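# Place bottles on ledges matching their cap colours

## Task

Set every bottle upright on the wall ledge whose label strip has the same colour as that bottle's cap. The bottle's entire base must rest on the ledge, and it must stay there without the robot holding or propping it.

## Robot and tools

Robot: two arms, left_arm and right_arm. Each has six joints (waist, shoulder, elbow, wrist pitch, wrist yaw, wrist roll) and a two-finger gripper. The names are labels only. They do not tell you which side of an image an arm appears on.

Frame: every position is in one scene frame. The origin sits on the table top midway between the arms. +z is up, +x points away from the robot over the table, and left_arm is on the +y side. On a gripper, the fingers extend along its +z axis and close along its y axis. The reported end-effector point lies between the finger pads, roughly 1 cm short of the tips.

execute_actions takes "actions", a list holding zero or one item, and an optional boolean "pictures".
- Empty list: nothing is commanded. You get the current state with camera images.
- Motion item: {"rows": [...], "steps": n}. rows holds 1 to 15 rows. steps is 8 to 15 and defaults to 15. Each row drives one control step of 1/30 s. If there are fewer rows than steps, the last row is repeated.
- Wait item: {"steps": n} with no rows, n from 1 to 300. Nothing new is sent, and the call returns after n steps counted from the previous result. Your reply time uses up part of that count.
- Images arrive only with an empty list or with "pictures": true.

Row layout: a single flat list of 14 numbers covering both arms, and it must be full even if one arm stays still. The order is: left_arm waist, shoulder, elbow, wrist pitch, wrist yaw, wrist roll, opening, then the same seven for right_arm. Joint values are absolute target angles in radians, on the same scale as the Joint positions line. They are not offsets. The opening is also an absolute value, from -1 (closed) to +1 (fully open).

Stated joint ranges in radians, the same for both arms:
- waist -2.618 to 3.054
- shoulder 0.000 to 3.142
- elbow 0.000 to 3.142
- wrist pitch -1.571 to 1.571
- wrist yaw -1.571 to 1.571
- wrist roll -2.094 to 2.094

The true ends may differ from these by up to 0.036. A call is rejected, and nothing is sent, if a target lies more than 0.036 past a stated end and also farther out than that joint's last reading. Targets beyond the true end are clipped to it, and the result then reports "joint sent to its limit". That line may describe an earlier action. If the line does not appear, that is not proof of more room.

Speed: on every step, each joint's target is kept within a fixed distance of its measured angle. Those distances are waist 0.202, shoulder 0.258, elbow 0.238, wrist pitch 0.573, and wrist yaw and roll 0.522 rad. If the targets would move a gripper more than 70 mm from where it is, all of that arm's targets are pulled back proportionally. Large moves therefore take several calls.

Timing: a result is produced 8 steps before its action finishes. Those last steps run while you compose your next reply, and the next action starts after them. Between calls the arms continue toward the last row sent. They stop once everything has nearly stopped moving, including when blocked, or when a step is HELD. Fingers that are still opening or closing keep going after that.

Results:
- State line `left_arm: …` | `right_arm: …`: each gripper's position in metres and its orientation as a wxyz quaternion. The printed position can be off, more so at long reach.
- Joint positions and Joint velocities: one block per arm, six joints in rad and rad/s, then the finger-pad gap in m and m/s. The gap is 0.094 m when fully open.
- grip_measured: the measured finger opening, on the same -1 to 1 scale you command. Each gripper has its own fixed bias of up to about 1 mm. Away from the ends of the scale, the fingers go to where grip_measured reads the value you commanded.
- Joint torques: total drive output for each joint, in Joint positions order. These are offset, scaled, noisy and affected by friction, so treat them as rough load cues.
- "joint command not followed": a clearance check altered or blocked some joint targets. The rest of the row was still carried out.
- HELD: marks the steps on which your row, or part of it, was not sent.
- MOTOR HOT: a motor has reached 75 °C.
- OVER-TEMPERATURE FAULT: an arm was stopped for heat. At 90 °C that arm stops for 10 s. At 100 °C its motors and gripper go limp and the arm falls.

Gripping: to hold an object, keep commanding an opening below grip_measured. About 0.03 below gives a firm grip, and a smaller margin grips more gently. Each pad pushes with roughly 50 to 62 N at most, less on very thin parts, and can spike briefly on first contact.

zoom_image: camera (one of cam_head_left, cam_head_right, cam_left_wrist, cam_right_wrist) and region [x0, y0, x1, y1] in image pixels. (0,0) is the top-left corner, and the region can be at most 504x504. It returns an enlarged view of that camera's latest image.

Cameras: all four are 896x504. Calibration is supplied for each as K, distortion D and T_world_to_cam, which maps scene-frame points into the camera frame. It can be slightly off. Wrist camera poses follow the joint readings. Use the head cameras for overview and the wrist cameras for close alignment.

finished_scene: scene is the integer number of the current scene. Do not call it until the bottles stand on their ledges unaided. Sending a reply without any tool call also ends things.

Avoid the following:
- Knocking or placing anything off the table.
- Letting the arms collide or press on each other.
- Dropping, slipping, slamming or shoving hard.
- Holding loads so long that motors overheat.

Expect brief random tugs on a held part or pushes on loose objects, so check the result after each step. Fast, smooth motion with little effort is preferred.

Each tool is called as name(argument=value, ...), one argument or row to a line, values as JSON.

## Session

execute_actions(
  actions=[],
)

Scene clock: 0.00 s of 7600.00 s.
left_arm: end_effector_position=(+0.3799, +0.2883, +0.4029) grip_measured=+1.000 end_effector_quat_wxyz=(+0.705, -0.012, +0.709, +0.021) | right_arm: end_effector_position=(+0.4063, -0.3510, +0.4069) grip_measured=+1.000 end_effector_quat_wxyz=(+0.704, +0.064, +0.704, -0.069)
Joint positions: left_arm=[-0.014  1.064  1.044  0.014 -0.005  0.013  0.094] | right_arm=[ 0.004  1.043  1.044  0.001 -0.004 -0.006  0.094]
Joint velocities: left_arm=[-0.027  0.007  0.007 -0.066  0.066 -0.007  0.   ] | right_arm=[-0.022 -0.007 -0.017 -0.051 -0.066  0.007  0.   ]
Joint torques (N m, as the arm reports them, + toward a larger angle): no reading
Motor temperatures (°C, as the motors report them): left_arm=[23 24 25 26 24 24] | right_arm=[25 25 27 29 25 23]

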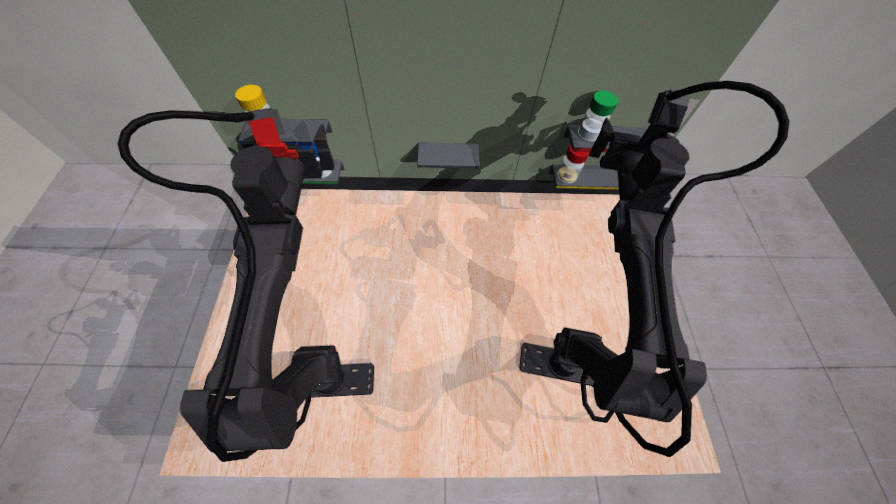

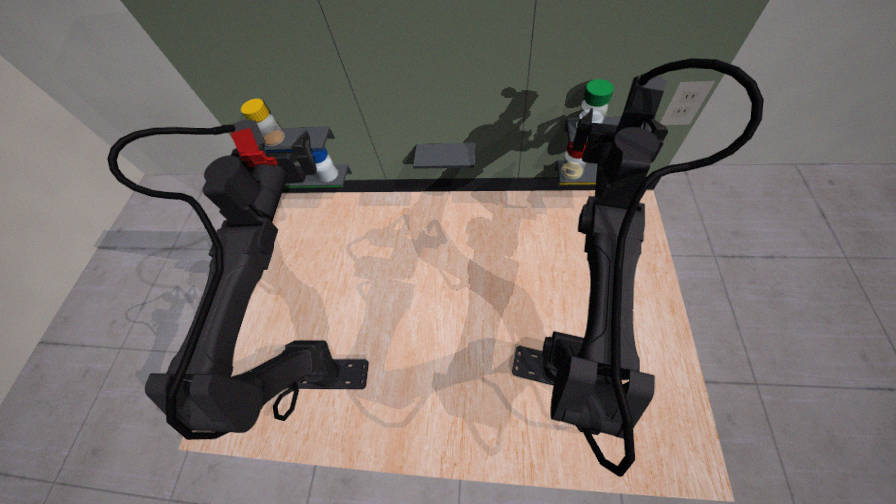

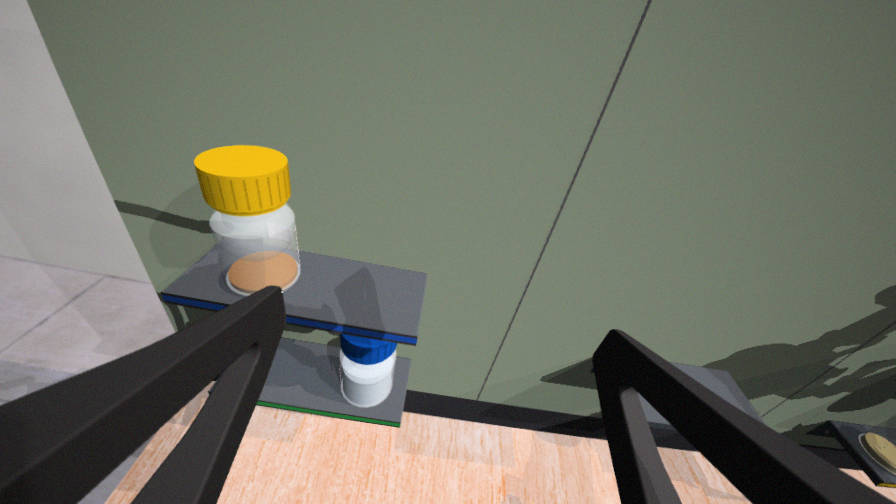

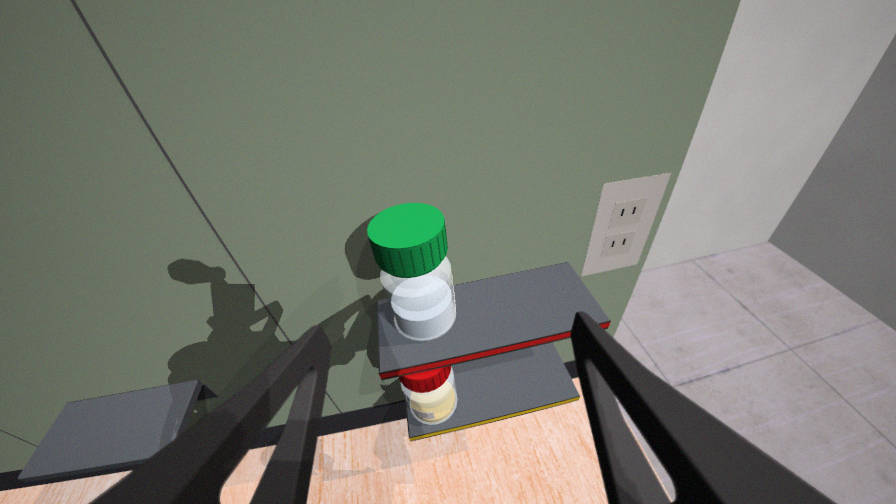

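zoom_image(
  camera="cam_left_wrist",
  region=[150, 130, 450, 440],
)

zoom_image(
  camera="cam_right_wrist",
  region=[350, 190, 630, 450],
)

Region (150, 130, 450, 440) of cam_left_wrist's 896x504 image, scaled by 1.626, with more detail than that image has; it fills the left 488 columns of this view, and the rest is white.

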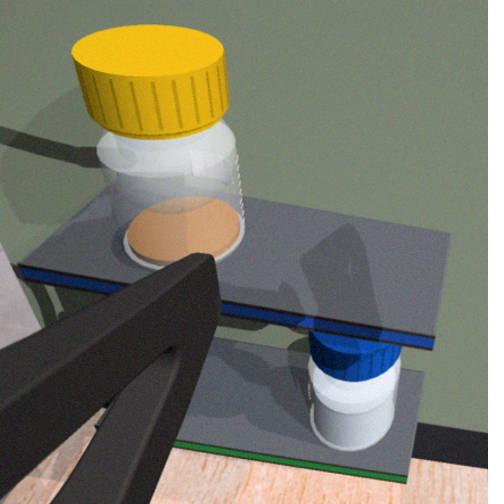

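Region (350, 190, 630, 450) of cam_right_wrist's 896x504 image, scaled by 1.800, with more detail than that image has; it fills the top 468 rows of this view, and the rest is white.

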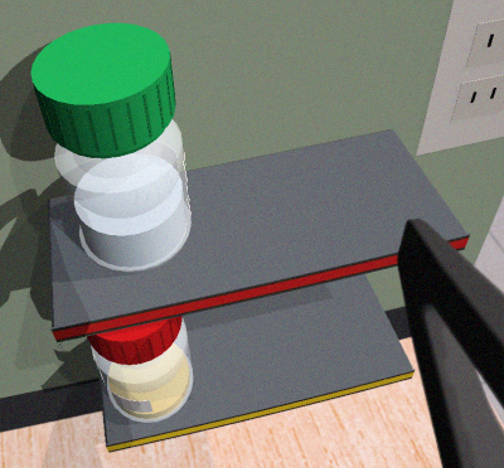

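zoom_image(
  camera="cam_head_left",
  region=[400, 130, 500, 190],
)

zoom_image(
  camera="cam_head_left",
  region=[540, 80, 660, 200],
)

Region (400, 130, 500, 190) of cam_head_left's 896x504 image, scaled by 5.040, with more detail than that image has; it fills the top 302 rows of this view, and the rest is white.

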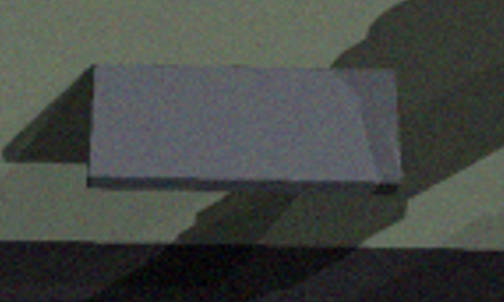

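Region (540, 80, 660, 200) of cam_head_left's 896x504 image, scaled by 4.200, with more detail than that image has.

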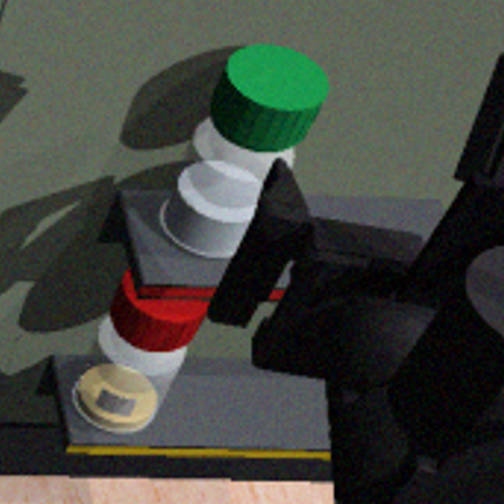

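execute_actions(
  actions=[
    {"rows":[
[-0.013,1.066,1.072,0.012,0,0,1,0.004,1.044,1.047,0.014,0,0,1],
[-0.010,1.071,1.080,0.005,0,0,1,0.005,1.049,1.038,0.027,0,0,1],
[-0.005,1.080,1.092,-0.007,0,0,1,0.007,1.055,1.023,0.048,0,0,1],
[0.003,1.093,1.108,-0.023,0,0,1,0.009,1.065,1.003,0.076,0,0,1],
[0.012,1.108,1.129,-0.043,0,0,1,0.011,1.077,0.977,0.112,0,0,1],
[0.022,1.126,1.153,-0.067,0,0,1,0.014,1.091,0.947,0.155,0,0,1],
[0.035,1.147,1.182,-0.095,0,0,1,0.018,1.107,0.912,0.204,0,0,1],
[0.048,1.1705,1.2125,-0.1245,0,0,1,0.022,1.125,0.874,0.2575,0,0,1],
[0.063,1.196,1.246,-0.157,0,0,1,0.026,1.144,0.832,0.316,0,0,1],
[0.078,1.222,1.281,-0.192,0,0,1,0.030,1.164,0.788,0.377,0,0,1],
[0.094,1.249,1.318,-0.227,0,0,1,0.035,1.185,0.743,0.441,0,0,1],
[0.1105,1.277,1.355,-0.263,0,0,1,0.0395,1.2065,0.6975,0.505,0,0,1],
[0.127,1.305,1.392,-0.299,0,0,1,0.044,1.228,0.652,0.569,0,0,1],
[0.143,1.332,1.429,-0.334,0,0,1,0.049,1.249,0.607,0.633,0,0,1],
[0.158,1.358,1.464,-0.369,0,0,1,0.053,1.269,0.563,0.694,0,0,1]
],"steps":15},
  ],
)

execute_actions(
  actions=[
    {"rows":[
[0.173,1.3835,1.4975,-0.4015,0,0,1,0.057,1.288,0.521,0.7525,0,0,1],
[0.186,1.4065,1.528,-0.431,0,0,1,0.061,1.306,0.483,0.806,0,0,1],
[0.199,1.428,1.557,-0.459,0,0,1,0.065,1.322,0.448,0.855,0,0,1],
[0.209,1.446,1.581,-0.483,0,0,1,0.068,1.336,0.418,0.898,0,0,1],
[0.218,1.461,1.602,-0.503,0,0,1,0.070,1.348,0.392,0.934,0,0,1],
[0.226,1.474,1.618,-0.519,0,0,1,0.072,1.358,0.372,0.962,0,0,1],
[0.231,1.483,1.630,-0.531,0,0,1,0.074,1.364,0.357,0.983,0,0,1],
[0.234,1.488,1.638,-0.538,0,0,1,0.075,1.369,0.348,0.996,0,0,1],
[0.235,1.49,1.64,-0.54,0,0,1,0.075,1.37,0.345,1.0,0,0,1]
],"steps":15},
  ],
)

execute_actions(
  actions=[
    {"steps":14},
  ],
  pictures=true,
)

Scene clock: 11.03 s of 7600.00 s.
left_arm: end_effector_position=(+0.3861, +0.2964, +0.4095) grip_measured=+1.000 end_effector_quat_wxyz=(+0.698, -0.020, +0.715, +0.026) | right_arm: end_effector_position=(+0.4107, -0.3518, +0.4044) grip_measured=+1.000 end_effector_quat_wxyz=(+0.720, +0.063, +0.688, -0.070)
Joint positions: left_arm=[ 0.007  1.099  1.105 -0.029 -0.003  0.009  0.094] | right_arm=[ 0.004  1.051  0.992  0.104 -0.004 -0.005  0.094]
Joint velocities: left_arm=[ 0.281  0.471  0.75  -0.476 -0.022 -0.022  0.   ] | right_arm=[-0.007  0.188 -0.696  1.033 -0.007 -0.007  0.   ]
Joint torques (N m, as the arm reports them, + toward a larger angle): left_arm=[ 0.77 -0.47  8.4   1.57  0.02 -0.11] | right_arm=[1.22 0.66 4.52 1.38 0.03 0.  ]
Motor temperatures (°C, as the motors report them): left_arm=[23 24 28 29 24 24] | right_arm=[25 25 29 32 25 23]
Steps of this call (steps 1 to 90: nothing new was sent; then 7.80 s passed at rest; steps 91 to 97: the first 7 steps of this action). Readings (joint positions):
91: left_arm=[-0.014 1.064 1.044 0.014 -0.005 0.013] | right_arm=[0.004 1.043 1.044 0.001 -0.004 -0.006]
92: left_arm=[-0.014 1.064 1.044 0.014 -0.005 0.012] | right_arm=[0.004 1.043 1.044 0.003 -0.004 -0.006]
94: left_arm=[-0.013 1.066 1.052 0.004 -0.005 0.010] | right_arm=[0.004 1.044 1.039 0.021 -0.004 -0.005]
97: the state above

Scene clock: 11.53 s of 7600.00 s.
left_arm: end_effector_position=(+0.4407, +0.3955, +0.3925) grip_measured=+1.000 end_effector_quat_wxyz=(+0.585, -0.106, +0.800, +0.083) | right_arm: end_effector_position=(+0.4251, -0.3324, +0.1624) grip_measured=+1.000 end_effector_quat_wxyz=(+0.635, +0.050, +0.769, -0.044)
Joint positions: left_arm=[ 0.215  1.459  1.57  -0.418 -0.002  0.008  0.094] | right_arm=[ 0.059  1.354  0.39   0.774 -0.003 -0.004  0.094]
Joint velocities: left_arm=[ 0.232  0.408  0.418 -0.623  0.007  0.037  0.   ] | right_arm=[ 0.046  0.203 -0.598  1.136  0.007 -0.022  0.   ]
Joint torques (N m, as the arm reports them, + toward a larger angle): left_arm=[ 0.16 -4.57  8.09  1.5   0.05 -0.08] | right_arm=[ 0.94 -4.66  6.99  2.43  0.02  0.01]
Motor temperatures (°C, as the motors report them): left_arm=[23 24 28 29 24 24] | right_arm=[25 25 29 32 25 23]
Steps of this call (steps 1 to 8: the last 8 steps of your previous action; steps 9 to 15: the first 7 steps of this action). Readings (joint positions):
9: left_arm=[0.140 1.328 1.411 -0.251 -0.002 0.008] | right_arm=[0.038 1.257 0.606 0.515 -0.003 -0.005]
10: left_arm=[0.155 1.354 1.445 -0.281 -0.002 0.008] | right_arm=[0.043 1.282 0.559 0.562 -0.003 -0.005]
12: left_arm=[0.183 1.403 1.505 -0.341 -0.002 0.008] | right_arm=[0.051 1.320 0.476 0.651 -0.003 -0.004]
15: the state above

Scene clock: 12.00 s of 7600.00 s.
left_arm: end_effector_position=(+0.4369, +0.4024, +0.3717) grip_measured=+1.000 end_effector_quat_wxyz=(+0.544, -0.117, +0.827, +0.081) | right_arm: end_effector_position=(+0.4247, -0.3308, +0.1951) grip_measured=+1.000 end_effector_quat_wxyz=(+0.696, +0.045, +0.715, -0.047)
Joint positions: left_arm=[ 0.231  1.487  1.605 -0.524 -0.002  0.008  0.094] | right_arm=[ 0.063  1.365  0.355  0.984 -0.003 -0.004  0.094]
Joint velocities: left_arm=[-0.007 -0.007  0.007 -0.022 -0.007 -0.066  0.   ] | right_arm=[ 0.007 -0.012  0.002  0.051 -0.051  0.066  0.   ]
Joint torques (N m, as the arm reports them, + toward a larger angle): left_arm=[ 0.32 -4.5   8.28  1.47  0.04 -0.07] | right_arm=[ 0.99 -3.98  5.56  2.06  0.03  0.01]
Motor temperatures (°C, as the motors report them): left_arm=[23 24 28 29 24 24] | right_arm=[25 25 29 33 25 23]
Kept back: nothing.
Steps of this call (steps 1 to 8: the last 8 steps of your previous action; steps 9 to 14: the robot went on to your last target). Readings (joint positions):
1: left_arm=[0.222 1.470 1.583 -0.439 -0.002 0.008] | right_arm=[0.061 1.360 0.374 0.808 -0.003 -0.004]
2: left_arm=[0.227 1.479 1.592 -0.456 -0.002 0.008] | right_arm=[0.062 1.363 0.363 0.838 -0.003 -0.004]
4: left_arm=[0.231 1.487 1.599 -0.483 -0.002 0.008] | right_arm=[0.063 1.365 0.355 0.885 -0.003 -0.004]
8: left_arm=[0.231 1.487 1.602 -0.513 -0.002 0.008] | right_arm=[0.063 1.365 0.355 0.953 -0.003 -0.004]
14: the state above
camera_calibration (this result's frames):
cam_left_wrist: T_world_to_cam=[[0.341339, -0.927293, 0.153675, 0.16399], [-0.776064, -0.370275, -0.51051, 0.69878], [0.530294, 0.0549955, -0.846028, 0.145592], [0, 0, 0, 1]] pos_world=[0.409115, 0.402801, 0.454708]
cam_right_wrist: T_world_to_cam=[[-0.124813, -0.989589, -0.0716611, -0.264045], [-0.638499, 0.135394, -0.757619, 0.498898], [0.759434, -0.0488052, -0.648751, -0.0918081], [0, 0, 0, 1]] pos_world=[0.355312, -0.333325, 0.299492]

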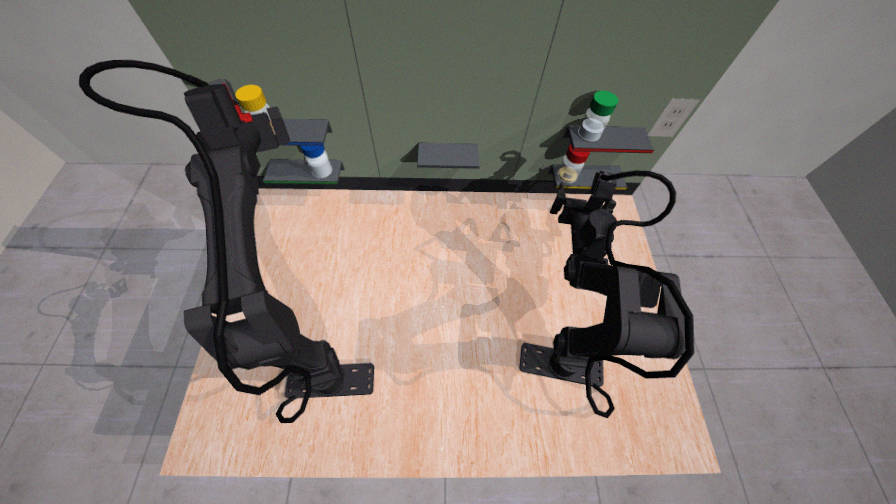

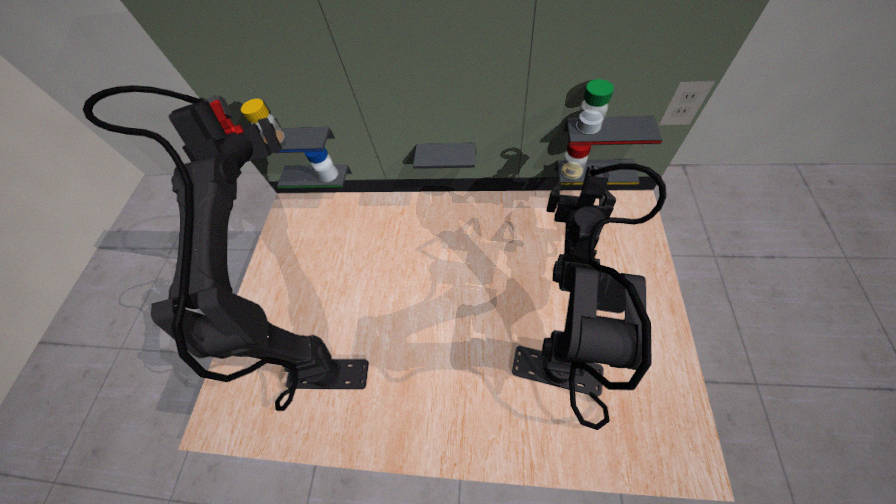

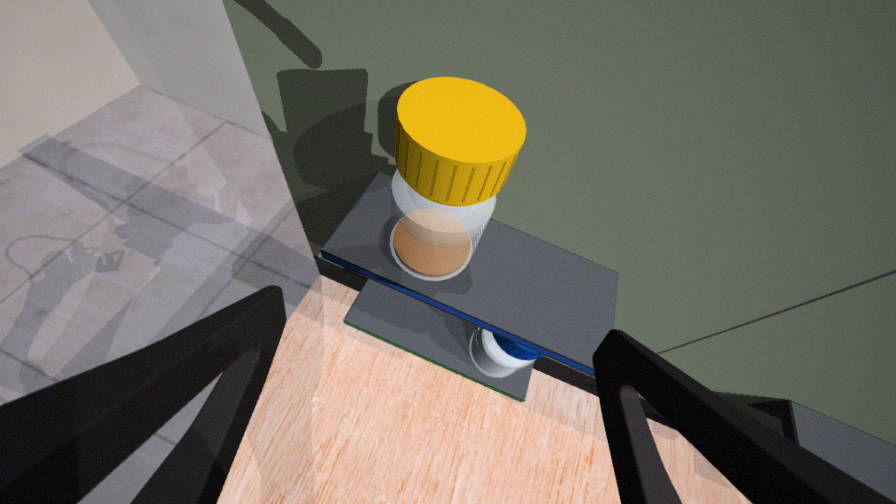

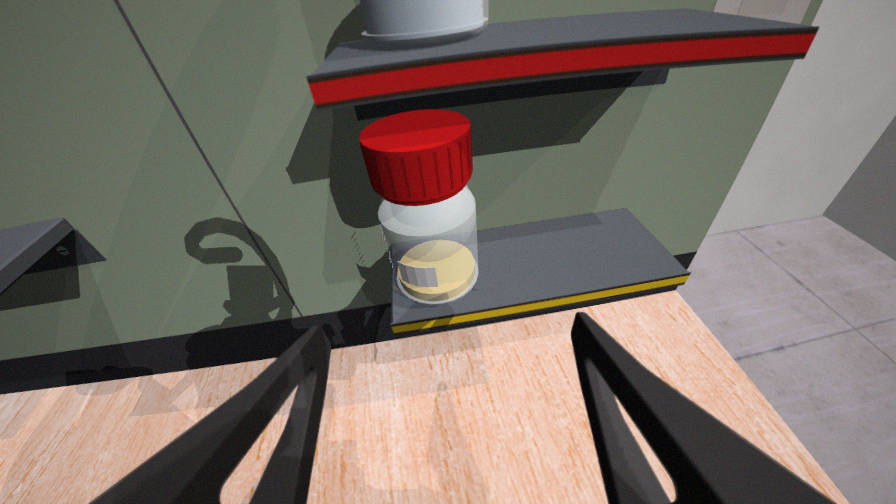

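zoom_image(
  camera="cam_right_wrist",
  region=[300, 60, 580, 340],
)

zoom_image(
  camera="cam_left_wrist",
  region=[310, 60, 630, 410],
)

Region (300, 60, 580, 340) of cam_right_wrist's 896x504 image, scaled by 1.800, with more detail than that image has.

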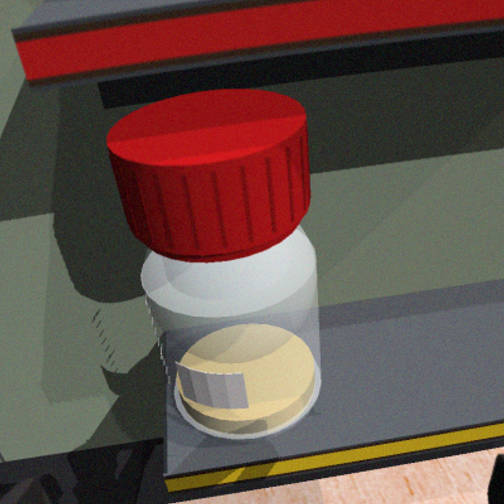

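Region (310, 60, 630, 410) of cam_left_wrist's 896x504 image, scaled by 1.440, with more detail than that image has; it fills the left 461 columns of this view, and the rest is white.

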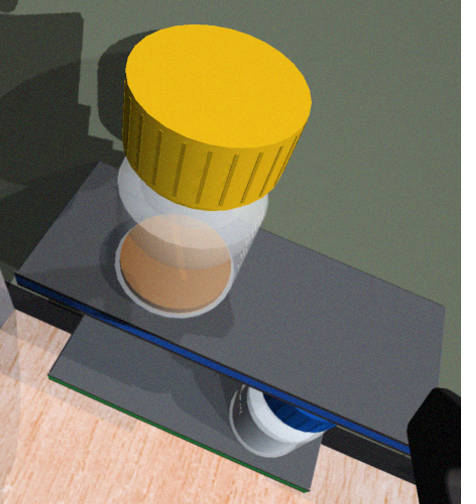

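execute_actions(
  actions=[
    {"rows":[
[0.232,1.492,1.641,-0.525,0,0,1,0.08,1.373,0.362,1.0,0,0,1],
[0.232,1.498,1.644,-0.506,0,0,1,0.085,1.3805,0.385,1.0,0,0,1],
[0.232,1.508,1.650,-0.501,0,0,1,0.09,1.393,0.398,1.0,0,0,1],
[0.232,1.522,1.657,-0.495,0,0,1,0.092,1.411,0.415,1.0,0,0,1],
[0.232,1.539,1.666,-0.487,0,0,1,0.092,1.433,0.437,1.0,0,0,1],
[0.232,1.559,1.676,-0.4775,0,0,1,0.092,1.4575,0.461,1.0,0,0,1],
[0.232,1.580,1.688,-0.467,0,0,1,0.092,1.485,0.4885,1.0,0,0,1],
[0.232,1.604,1.700,-0.456,0,0,1,0.092,1.515,0.5175,1.0,0,0,1],
[0.232,1.6275,1.7125,-0.445,0,0,1,0.092,1.545,0.5475,1.0,0,0,1],
[0.232,1.651,1.725,-0.434,0,0,1,0.092,1.575,0.5775,1.0,0,0,1],
[0.232,1.6745,1.737,-0.423,0,0,1,0.092,1.605,0.6065,1.0,0,0,1],
[0.232,1.696,1.749,-0.4125,0,0,1,0.092,1.6325,0.634,1.0,0,0,1],
[0.232,1.716,1.759,-0.403,0,0,1,0.092,1.657,0.658,1.0,0,0,1],
[0.232,1.733,1.768,-0.395,0,0,1,0.092,1.679,0.680,1.0,0,0,1],
[0.232,1.747,1.775,-0.389,0,0,1,0.092,1.6965,0.697,1.0,0,0,1]
],"steps":15},
  ],
)

execute_actions(
  actions=[
    {"rows":[
[0.232,1.757,1.781,-0.384,0,0,1,0.092,1.7095,0.710,1.0,0,0,1],
[0.232,1.763,1.784,-0.381,0,0,1,0.092,1.717,0.717,1.0,0,0,1],
[0.232,1.765,1.785,-0.38,0,0,1,0.092,1.72,0.72,1.0,0,0,1]
],"steps":10},
  ],
)

execute_actions(
  actions=[
    {"steps":10},
  ],
  pictures=true,
)

Scene clock: 15.20 s of 7600.00 s.
left_arm: end_effector_position=(+0.4473, +0.4054, +0.3740) grip_measured=+1.000 end_effector_quat_wxyz=(+0.547, -0.116, +0.825, +0.082) | right_arm: end_effector_position=(+0.4412, -0.3258, +0.1992) grip_measured=+1.000 end_effector_quat_wxyz=(+0.699, +0.039, +0.713, -0.041)
Joint positions: left_arm=[ 0.231  1.525  1.641 -0.514 -0.002  0.008  0.094] | right_arm=[ 0.081  1.427  0.415  0.992 -0.003 -0.004  0.094]
Joint velocities: left_arm=[ 0.022  0.466  0.364  0.271 -0.037  0.066  0.   ] | right_arm=[ 0.046  0.701  0.691 -0.007  0.051  0.007  0.   ]
Joint torques (N m, as the arm reports them, + toward a larger angle): left_arm=[ 0.05 -3.01  7.52  1.68  0.04 -0.07] | right_arm=[ 0.96 -3.74  9.42  2.04  0.03  0.  ]
Motor temperatures (°C, as the motors report them): left_arm=[23 24 29 29 24 24] | right_arm=[25 25 29 33 25 23]
Steps of this call (steps 1 to 30: the robot went on to your last target; steps 31 to 89: nothing new was sent; steps 90 to 96: the first 7 steps of this action). Readings (joint positions):
90: left_arm=[0.231 1.487 1.605 -0.528 -0.002 0.008] | right_arm=[0.064 1.365 0.355 0.992 -0.003 -0.004]
91: left_arm=[0.231 1.487 1.605 -0.528 -0.002 0.008] | right_arm=[0.066 1.365 0.355 0.992 -0.003 -0.004]
93: left_arm=[0.231 1.490 1.608 -0.528 -0.002 0.008] | right_arm=[0.073 1.373 0.363 0.992 -0.003 -0.004]
96: the state above

Scene clock: 15.53 s of 7600.00 s.
left_arm: end_effector_position=(+0.5088, +0.4236, +0.3294) grip_measured=+1.000 end_effector_quat_wxyz=(+0.530, -0.118, +0.836, +0.079) | right_arm: end_effector_position=(+0.5089, -0.3335, +0.1988) grip_measured=+1.000 end_effector_quat_wxyz=(+0.698, +0.039, +0.714, -0.041)
Joint positions: left_arm=[ 0.231  1.75   1.737 -0.428 -0.002  0.008  0.094] | right_arm=[ 0.081  1.689  0.673  0.995 -0.003 -0.004  0.094]
Joint velocities: left_arm=[-0.012  0.447  0.071  0.066 -0.037 -0.022  0.   ] | right_arm=[ 0.017  0.432  0.33  -0.051 -0.007 -0.051  0.   ]
Joint torques (N m, as the arm reports them, + toward a larger angle): left_arm=[ 0.05 -8.2   8.97  1.8   0.04 -0.07] | right_arm=[ 0.98 -7.41  8.47  2.01  0.02 -0.01]
Motor temperatures (°C, as the motors report them): left_arm=[23 24 29 29 24 24] | right_arm=[25 25 29 33 25 23]
Steps of this call (steps 1 to 8: the last 8 steps of your previous action; steps 9 to 10: the first 2 steps of this action). Readings (joint positions):
9: left_arm=[0.231 1.732 1.734 -0.433 -0.002 0.008] | right_arm=[0.081 1.672 0.658 0.995 -0.003 -0.004]
10: the state above

Scene clock: 15.87 s of 7600.00 s.
left_arm: end_effector_position=(+0.5174, +0.4261, +0.3245) grip_measured=+1.000 end_effector_quat_wxyz=(+0.531, -0.118, +0.835, +0.080) | right_arm: end_effector_position=(+0.5139, -0.3340, +0.1950) grip_measured=+1.000 end_effector_quat_wxyz=(+0.696, +0.039, +0.716, -0.040)
Joint positions: left_arm=[ 0.231  1.779  1.751 -0.409 -0.002  0.008  0.094] | right_arm=[ 0.081  1.713  0.69   0.996 -0.003 -0.004  0.094]
Joint velocities: left_arm=[-0.002 -0.012  0.022  0.081 -0.066  0.007  0.   ] | right_arm=[-0.017 -0.007  0.002 -0.007  0.022 -0.007  0.   ]
Joint torques (N m, as the arm reports them, + toward a larger angle): left_arm=[ 0.04 -8.48  8.35  1.71  0.04 -0.07] | right_arm=[ 0.94 -7.19  9.27  2.03  0.02 -0.01]
Motor temperatures (°C, as the motors report them): left_arm=[23 24 29 29 24 24] | right_arm=[25 25 29 33 25 23]
Kept back: nothing.
Steps of this call (steps 1 to 8: the last 8 steps of your previous action; steps 9 to 10: the robot went on to your last target). Readings (joint positions):
1: left_arm=[0.231 1.763 1.739 -0.425 -0.002 0.008] | right_arm=[0.081 1.701 0.683 0.995 -0.003 -0.004]
2: left_arm=[0.231 1.772 1.739 -0.424 -0.002 0.008] | right_arm=[0.081 1.709 0.688 0.995 -0.003 -0.004]
4: left_arm=[0.231 1.779 1.739 -0.424 -0.002 0.008] | right_arm=[0.081 1.713 0.690 0.995 -0.003 -0.004]
8: left_arm=[0.231 1.779 1.747 -0.415 -0.002 0.008] | right_arm=[0.081 1.713 0.690 0.996 -0.003 -0.004]
10: the state above
camera_calibration (this result's frames):
cam_left_wrist: T_world_to_cam=[[0.345919, -0.925943, 0.15156, 0.163521], [-0.790981, -0.374673, -0.483704, 0.746768], [0.504667, 0.0474414, -0.86201, 0.0833282], [0, 0, 0, 1]] pos_world=[0.492062, 0.427252, 0.408261]
cam_right_wrist: T_world_to_cam=[[-0.107565, -0.991612, -0.0716649, -0.265662], [-0.642212, 0.124328, -0.756377, 0.554158], [0.758943, -0.0353359, -0.650198, -0.154739], [0, 0, 0, 1]] pos_world=[0.444748, -0.337799, 0.299503]

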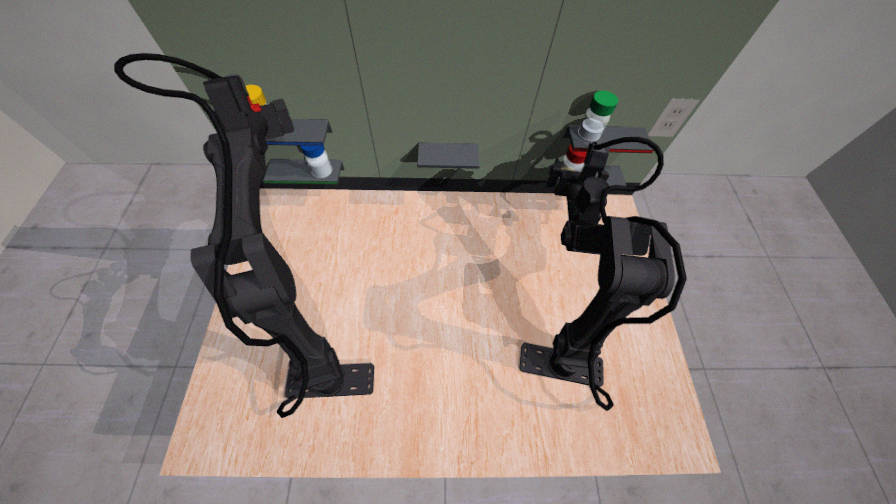

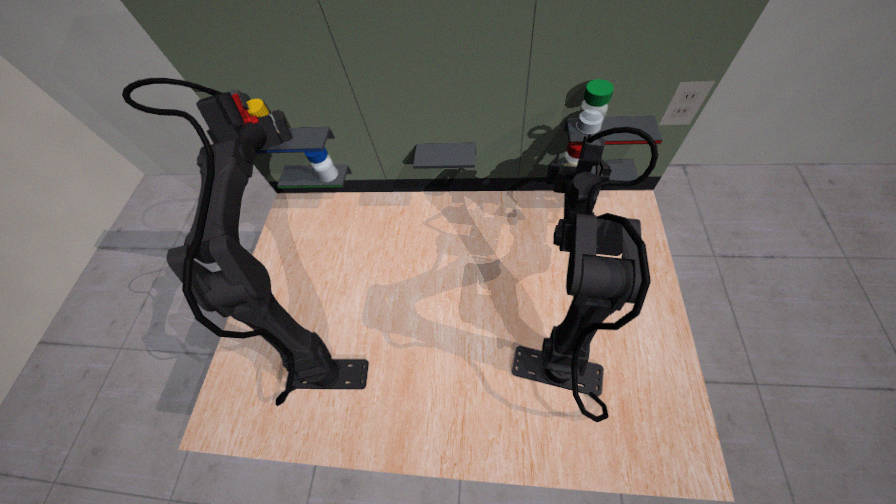

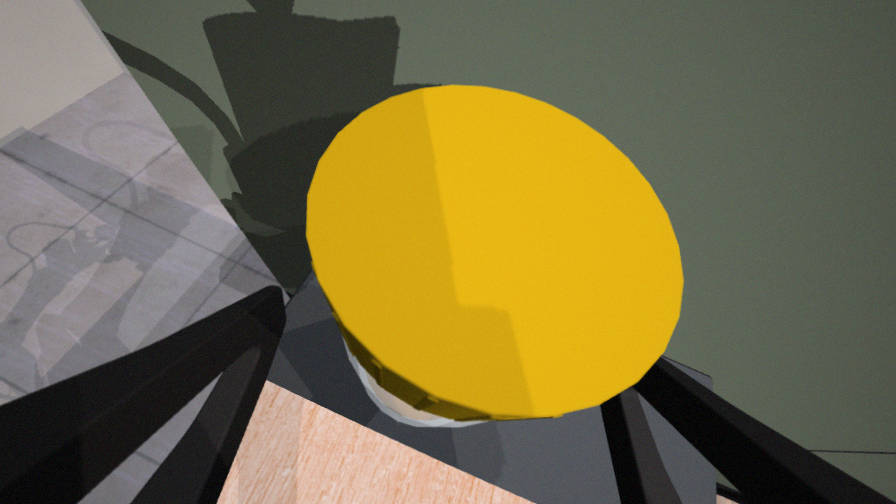

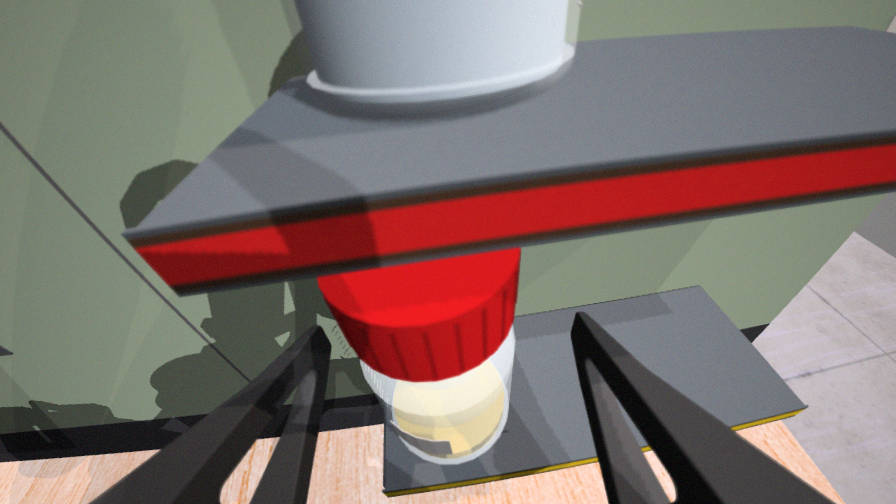

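execute_actions(
  actions=[
    {"rows":[
[0.232,1.768,1.785,-0.377,0,0,1,0.095,1.724,0.72,1.0,0,0,1],
[0.232,1.772,1.785,-0.373,0,0,1,0.098,1.728,0.72,1.0,0,0,1],
[0.232,1.776,1.785,-0.369,0,0,1,0.1,1.732,0.72,1.0,0,0,1],
[0.232,1.78,1.785,-0.365,0,0,1,0.1,1.736,0.72,1.0,0,0,1],
[0.232,1.78,1.785,-0.365,0,0,1,0.1,1.738,0.72,1.0,0,0,1]
],"steps":10},
  ],
)

execute_actions(
  actions=[
    {"steps":10},
  ],
  pictures=true,
)

Scene clock: 16.77 s of 7600.00 s.
left_arm: end_effector_position=(+0.5180, +0.4263, +0.3262) grip_measured=+1.000 end_effector_quat_wxyz=(+0.534, -0.118, +0.834, +0.080) | right_arm: end_effector_position=(+0.5139, -0.3338, +0.1950) grip_measured=+1.000 end_effector_quat_wxyz=(+0.696, +0.039, +0.716, -0.040)
Joint positions: left_arm=[ 0.231  1.779  1.752 -0.403 -0.002  0.008  0.094] | right_arm=[ 0.081  1.713  0.69   0.996 -0.003 -0.004  0.094]
Joint velocities: left_arm=[-0.002 -0.012 -0.022  0.051  0.007 -0.066  0.   ] | right_arm=[ 0.002 -0.022  0.017 -0.022 -0.007  0.022  0.   ]
Joint torques (N m, as the arm reports them, + toward a larger angle): left_arm=[ 0.04 -8.01  8.35  1.81  0.04 -0.07] | right_arm=[ 1.34 -6.58  9.22  2.    0.02  0.  ]
Motor temperatures (°C, as the motors report them): left_arm=[23 25 29 29 24 24] | right_arm=[25 25 29 33 25 23]
Steps of this call (steps 1 to 25: the robot went on to your last target; steps 26 to 27: the first 2 steps of this action). Readings (joint positions):
26: left_arm=[0.231 1.779 1.752 -0.404 -0.002 0.008] | right_arm=[0.081 1.713 0.690 0.996 -0.003 -0.004]
27: the state above

Scene clock: 17.10 s of 7600.00 s.
left_arm: end_effector_position=(+0.5193, +0.4266, +0.3291) grip_measured=+1.000 end_effector_quat_wxyz=(+0.539, -0.117, +0.830, +0.081) | right_arm: end_effector_position=(+0.5153, -0.3305, +0.1887) grip_measured=+1.000 end_effector_quat_wxyz=(+0.692, +0.036, +0.720, -0.038)
Joint positions: left_arm=[ 0.231  1.779  1.752 -0.39  -0.002  0.008  0.094] | right_arm=[ 0.089  1.728  0.69   0.998 -0.003 -0.004  0.094]
Joint velocities: left_arm=[ 0.017  0.007  0.007  0.037 -0.007 -0.007  0.   ] | right_arm=[ 0.017  0.002  0.007 -0.007  0.037 -0.007  0.   ]
Joint torques (N m, as the arm reports them, + toward a larger angle): left_arm=[ 0.05 -7.32  8.37  1.73  0.04 -0.07] | right_arm=[ 0.91 -7.06  9.15  2.01  0.01  0.  ]
Motor temperatures (°C, as the motors report them): left_arm=[23 25 29 29 24 24] | right_arm=[25 25 29 33 25 23]
Kept back: nothing.
Steps of this call (steps 1 to 8: the last 8 steps of your previous action; steps 9 to 10: the robot went on to your last target). Readings (joint positions):
1: left_arm=[0.231 1.779 1.752 -0.401 -0.002 0.008] | right_arm=[0.083 1.713 0.690 0.996 -0.003 -0.004]
2: left_arm=[0.231 1.779 1.752 -0.400 -0.002 0.008] | right_arm=[0.084 1.714 0.690 0.997 -0.003 -0.004]
4: left_arm=[0.231 1.779 1.752 -0.395 -0.002 0.008] | right_arm=[0.087 1.719 0.690 0.998 -0.003 -0.004]
8: left_arm=[0.231 1.779 1.752 -0.391 -0.002 0.008] | right_arm=[0.089 1.727 0.690 0.998 -0.003 -0.004]
10: the state above
camera_calibration (this result's frames):
cam_left_wrist: T_world_to_cam=[[0.343078, -0.92678, 0.152893, 0.164082], [-0.781798, -0.371966, -0.500433, 0.750273], [0.520662, 0.0521563, -0.852168, 0.0727464], [0, 0, 0, 1]] pos_world=[0.492393, 0.427349, 0.412367]
cam_right_wrist: T_world_to_cam=[[-0.100894, -0.992307, -0.0717476, -0.266074], [-0.652557, 0.120441, -0.748107, 0.552401], [0.750993, -0.0286603, -0.659688, -0.15171], [0, 0, 0, 1]] pos_world=[0.447561, -0.334907, 0.294083]

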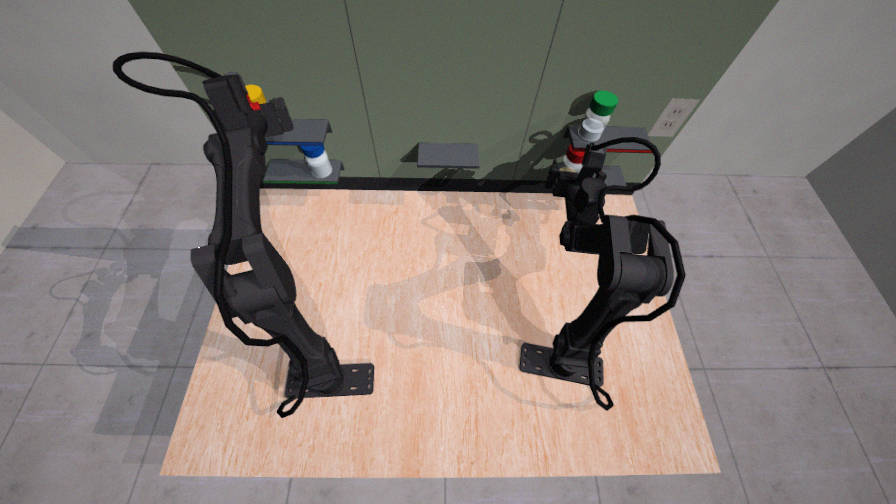

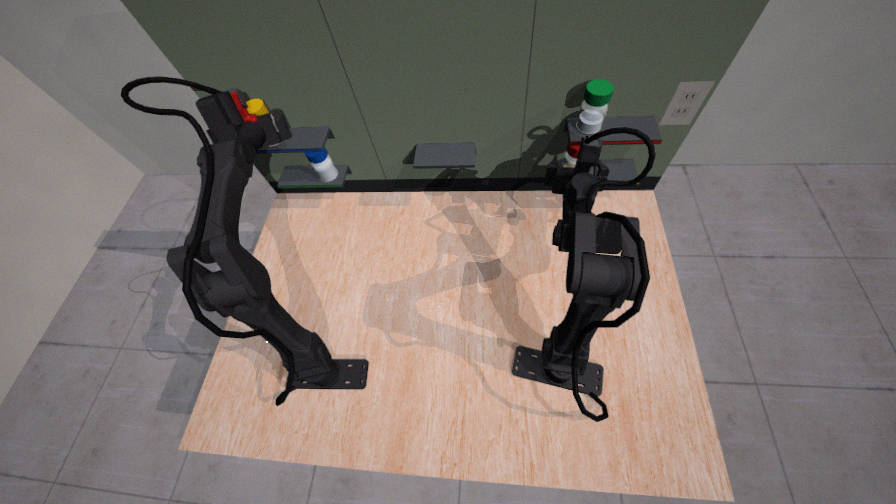

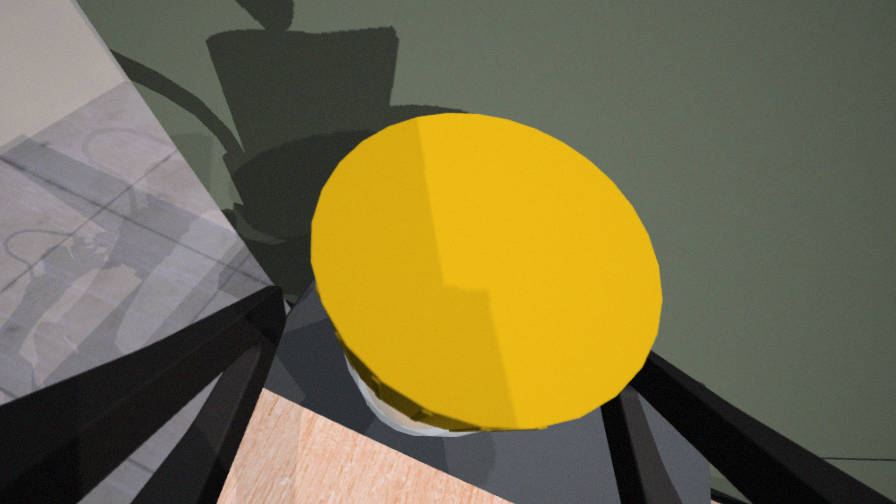

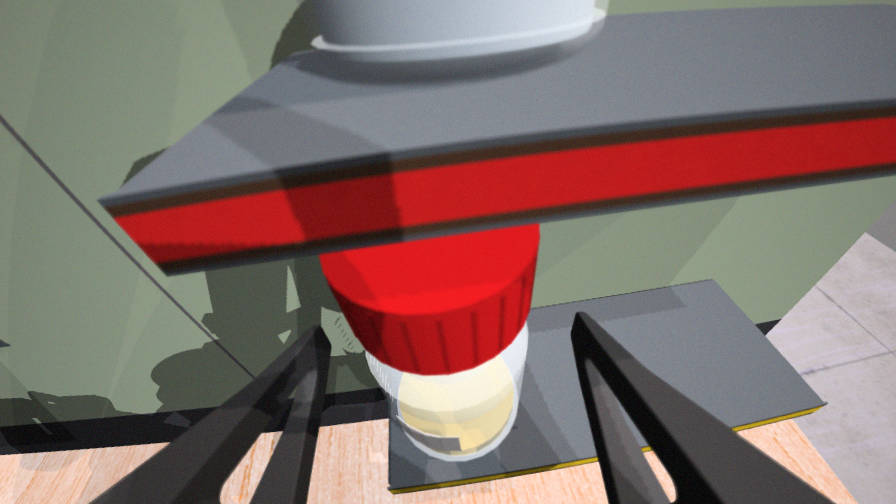

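execute_actions(
  actions=[
    {"rows":[
[0.234,1.785,1.785,-0.365,0,0,1,0.1,1.738,0.72,1.0,0,0,0.9],
[0.236,1.79,1.785,-0.365,0,0,1,0.1,1.738,0.72,1.0,0,0,0.8],
[0.238,1.794,1.785,-0.365,0,0,1,0.1,1.738,0.72,1.0,0,0,0.7],
[0.238,1.798,1.785,-0.365,0,0,1,0.1,1.738,0.72,1.0,0,0,0.6],
[0.238,1.80,1.785,-0.365,0,0,1,0.1,1.738,0.72,1.0,0,0,0.5],
[0.238,1.80,1.785,-0.365,0,0,1,0.1,1.738,0.72,1.0,0,0,0.41],
[0.238,1.80,1.785,-0.365,0,0,1,0.1,1.738,0.72,1.0,0,0,0.33],
[0.238,1.80,1.785,-0.365,0,0,1,0.1,1.738,0.72,1.0,0,0,0.27],
[0.238,1.80,1.785,-0.365,0,0,1,0.1,1.738,0.72,1.0,0,0,0.22],
[0.238,1.80,1.785,-0.365,0,0,1,0.1,1.738,0.72,1.0,0,0,0.19],
[0.238,1.80,1.785,-0.365,0,0,1,0.1,1.738,0.72,1.0,0,0,0.165],
[0.238,1.80,1.785,-0.365,0,0,1,0.1,1.738,0.72,1.0,0,0,0.14]
],"steps":15},
  ],
)

execute_actions(
  actions=[
    {"steps":9},
  ],
  pictures=true,
)

Scene clock: 18.03 s of 7600.00 s.
left_arm: end_effector_position=(+0.5206, +0.4270, +0.3273) grip_measured=+1.000 end_effector_quat_wxyz=(+0.538, -0.117, +0.831, +0.081) | right_arm: end_effector_position=(+0.5153, -0.3305, +0.1887) grip_measured=+0.370 end_effector_quat_wxyz=(+0.692, +0.036, +0.720, -0.037)
Joint positions: left_arm=[ 0.231  1.784  1.752 -0.387 -0.002  0.008  0.094] | right_arm=[ 0.089  1.728  0.69   0.998 -0.003 -0.004  0.064]
Joint velocities: left_arm=[ 0.002  0.076 -0.022 -0.037  0.051 -0.037  0.   ] | right_arm=[-0.007 -0.017 -0.022 -0.022  0.007 -0.007 -0.078]
Joint torques (N m, as the arm reports them, + toward a larger angle): left_arm=[ 0.43 -6.6   8.29  1.74  0.04 -0.07] | right_arm=[ 0.99 -7.03  9.14  1.99  0.02 -0.01]
Motor temperatures (°C, as the motors report them): left_arm=[23 25 29 30 24 24] | right_arm=[25 25 29 34 25 23]
Steps of this call (steps 1 to 21: the robot went on to your last target; steps 22 to 28: the first 7 steps of this action). Readings (joint positions):
22: left_arm=[0.231 1.779 1.752 -0.389 -0.002 0.008] | right_arm=[0.089 1.728 0.690 0.998 -0.003 -0.004]
23: left_arm=[0.231 1.779 1.752 -0.389 -0.002 0.008] | right_arm=[0.089 1.728 0.690 0.998 -0.003 -0.004]
25: left_arm=[0.231 1.779 1.752 -0.389 -0.002 0.008] | right_arm=[0.089 1.728 0.690 0.998 -0.003 -0.004]
28: the state above

Scene clock: 18.33 s of 7600.00 s.
left_arm: end_effector_position=(+0.5229, +0.4277, +0.3213) grip_measured=+1.000 end_effector_quat_wxyz=(+0.534, -0.118, +0.834, +0.080) | right_arm: end_effector_position=(+0.5153, -0.3306, +0.1887) grip_measured=+0.176 end_effector_quat_wxyz=(+0.692, +0.037, +0.720, -0.038)
Joint positions: left_arm=[ 0.231  1.796  1.752 -0.386 -0.002  0.008  0.094] | right_arm=[ 0.089  1.728  0.69   0.998 -0.002 -0.004  0.055]
Joint velocities: left_arm=[-0.012 -0.002 -0.012 -0.051  0.007  0.037  0.   ] | right_arm=[ 0.012 -0.022 -0.002 -0.037  0.066 -0.007 -0.   ]
Joint torques (N m, as the arm reports them, + toward a larger angle): left_arm=[ 0.43 -7.19  8.38  1.73  0.04 -0.07] | right_arm=[ 0.99 -7.01  9.16  2.    0.01  0.  ]
Motor temperatures (°C, as the motors report them): left_arm=[23 25 29 30 24 24] | right_arm=[25 25 29 34 25 23]
Kept back: nothing.
Steps of this call (steps 1 to 8: the last 8 steps of your previous action; step 9: the robot went on to your last target). Readings (joint positions):
1: left_arm=[0.231 1.787 1.752 -0.386 -0.002 0.008] | right_arm=[0.089 1.728 0.690 0.998 -0.003 -0.004]
2: left_arm=[0.231 1.789 1.752 -0.386 -0.002 0.008] | right_arm=[0.089 1.728 0.690 0.998 -0.003 -0.004]
4: left_arm=[0.231 1.794 1.752 -0.386 -0.002 0.008] | right_arm=[0.089 1.728 0.690 0.998 -0.003 -0.004]
8: left_arm=[0.231 1.796 1.752 -0.386 -0.002 0.008] | right_arm=[0.089 1.728 0.690 0.998 -0.002 -0.004]
9: the state above
camera_calibration (this result's frames):
cam_left_wrist: T_world_to_cam=[[0.344863, -0.926254, 0.152063, 0.164118], [-0.787597, -0.373675, -0.489958, 0.750056], [0.510647, 0.0492043, -0.858381, 0.0726775], [0, 0, 0, 1]] pos_world=[0.49703, 0.428716, 0.404924]
cam_right_wrist: T_world_to_cam=[[-0.101663, -0.992203, -0.0720971, -0.265713], [-0.652436, 0.121209, -0.748088, 0.552596], [0.750994, -0.0290144, -0.659671, -0.151825], [0, 0, 0, 1]] pos_world=[0.447539, -0.335026, 0.294079]

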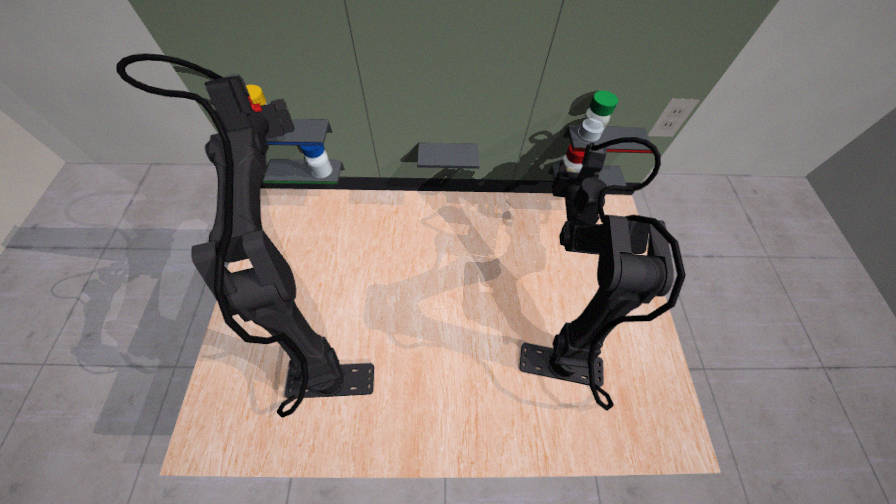

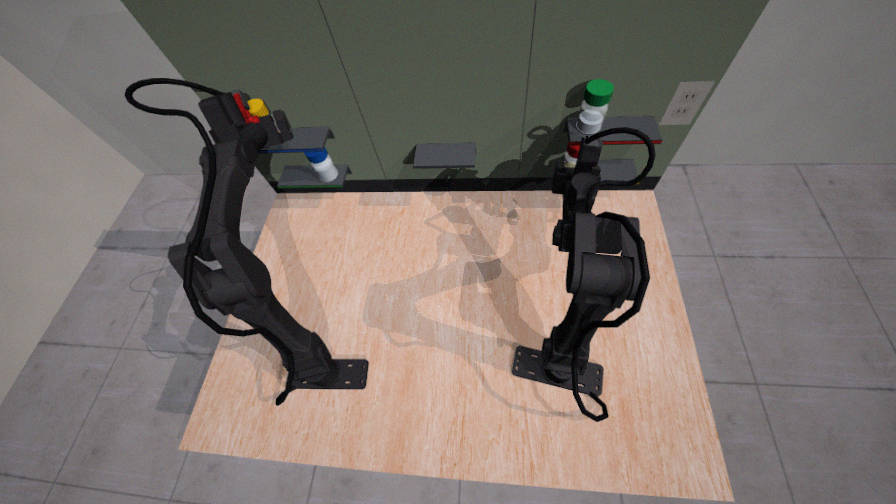

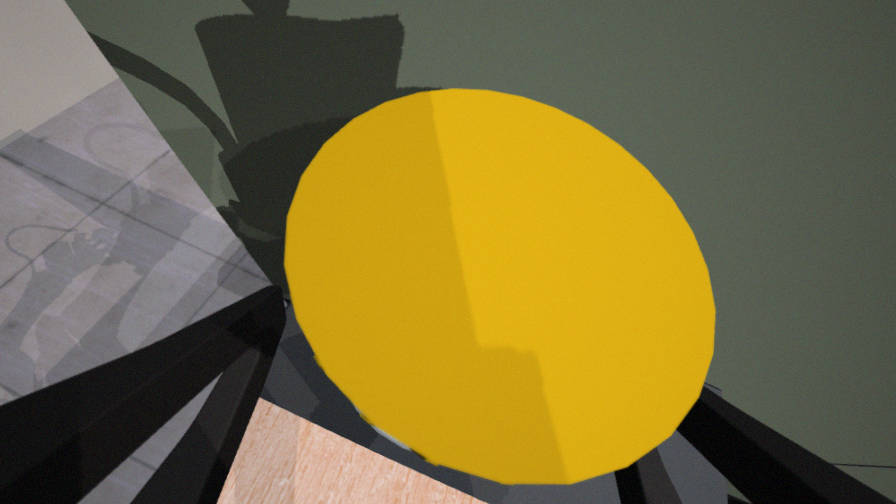

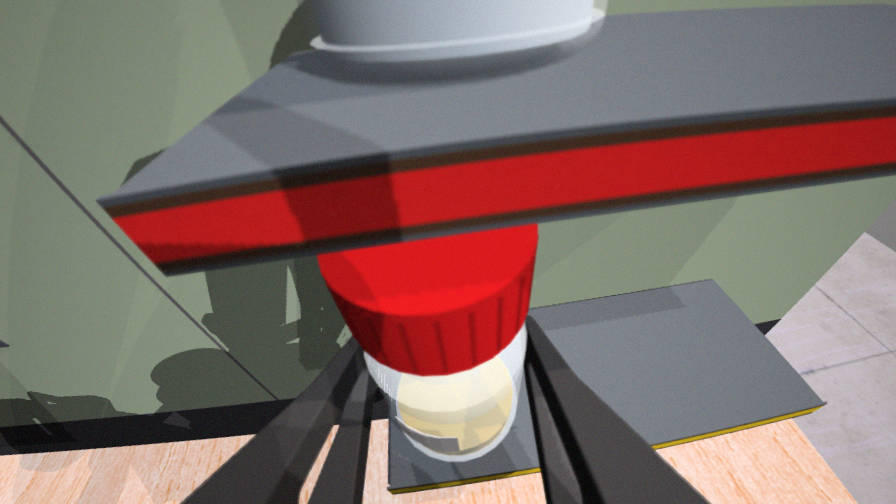

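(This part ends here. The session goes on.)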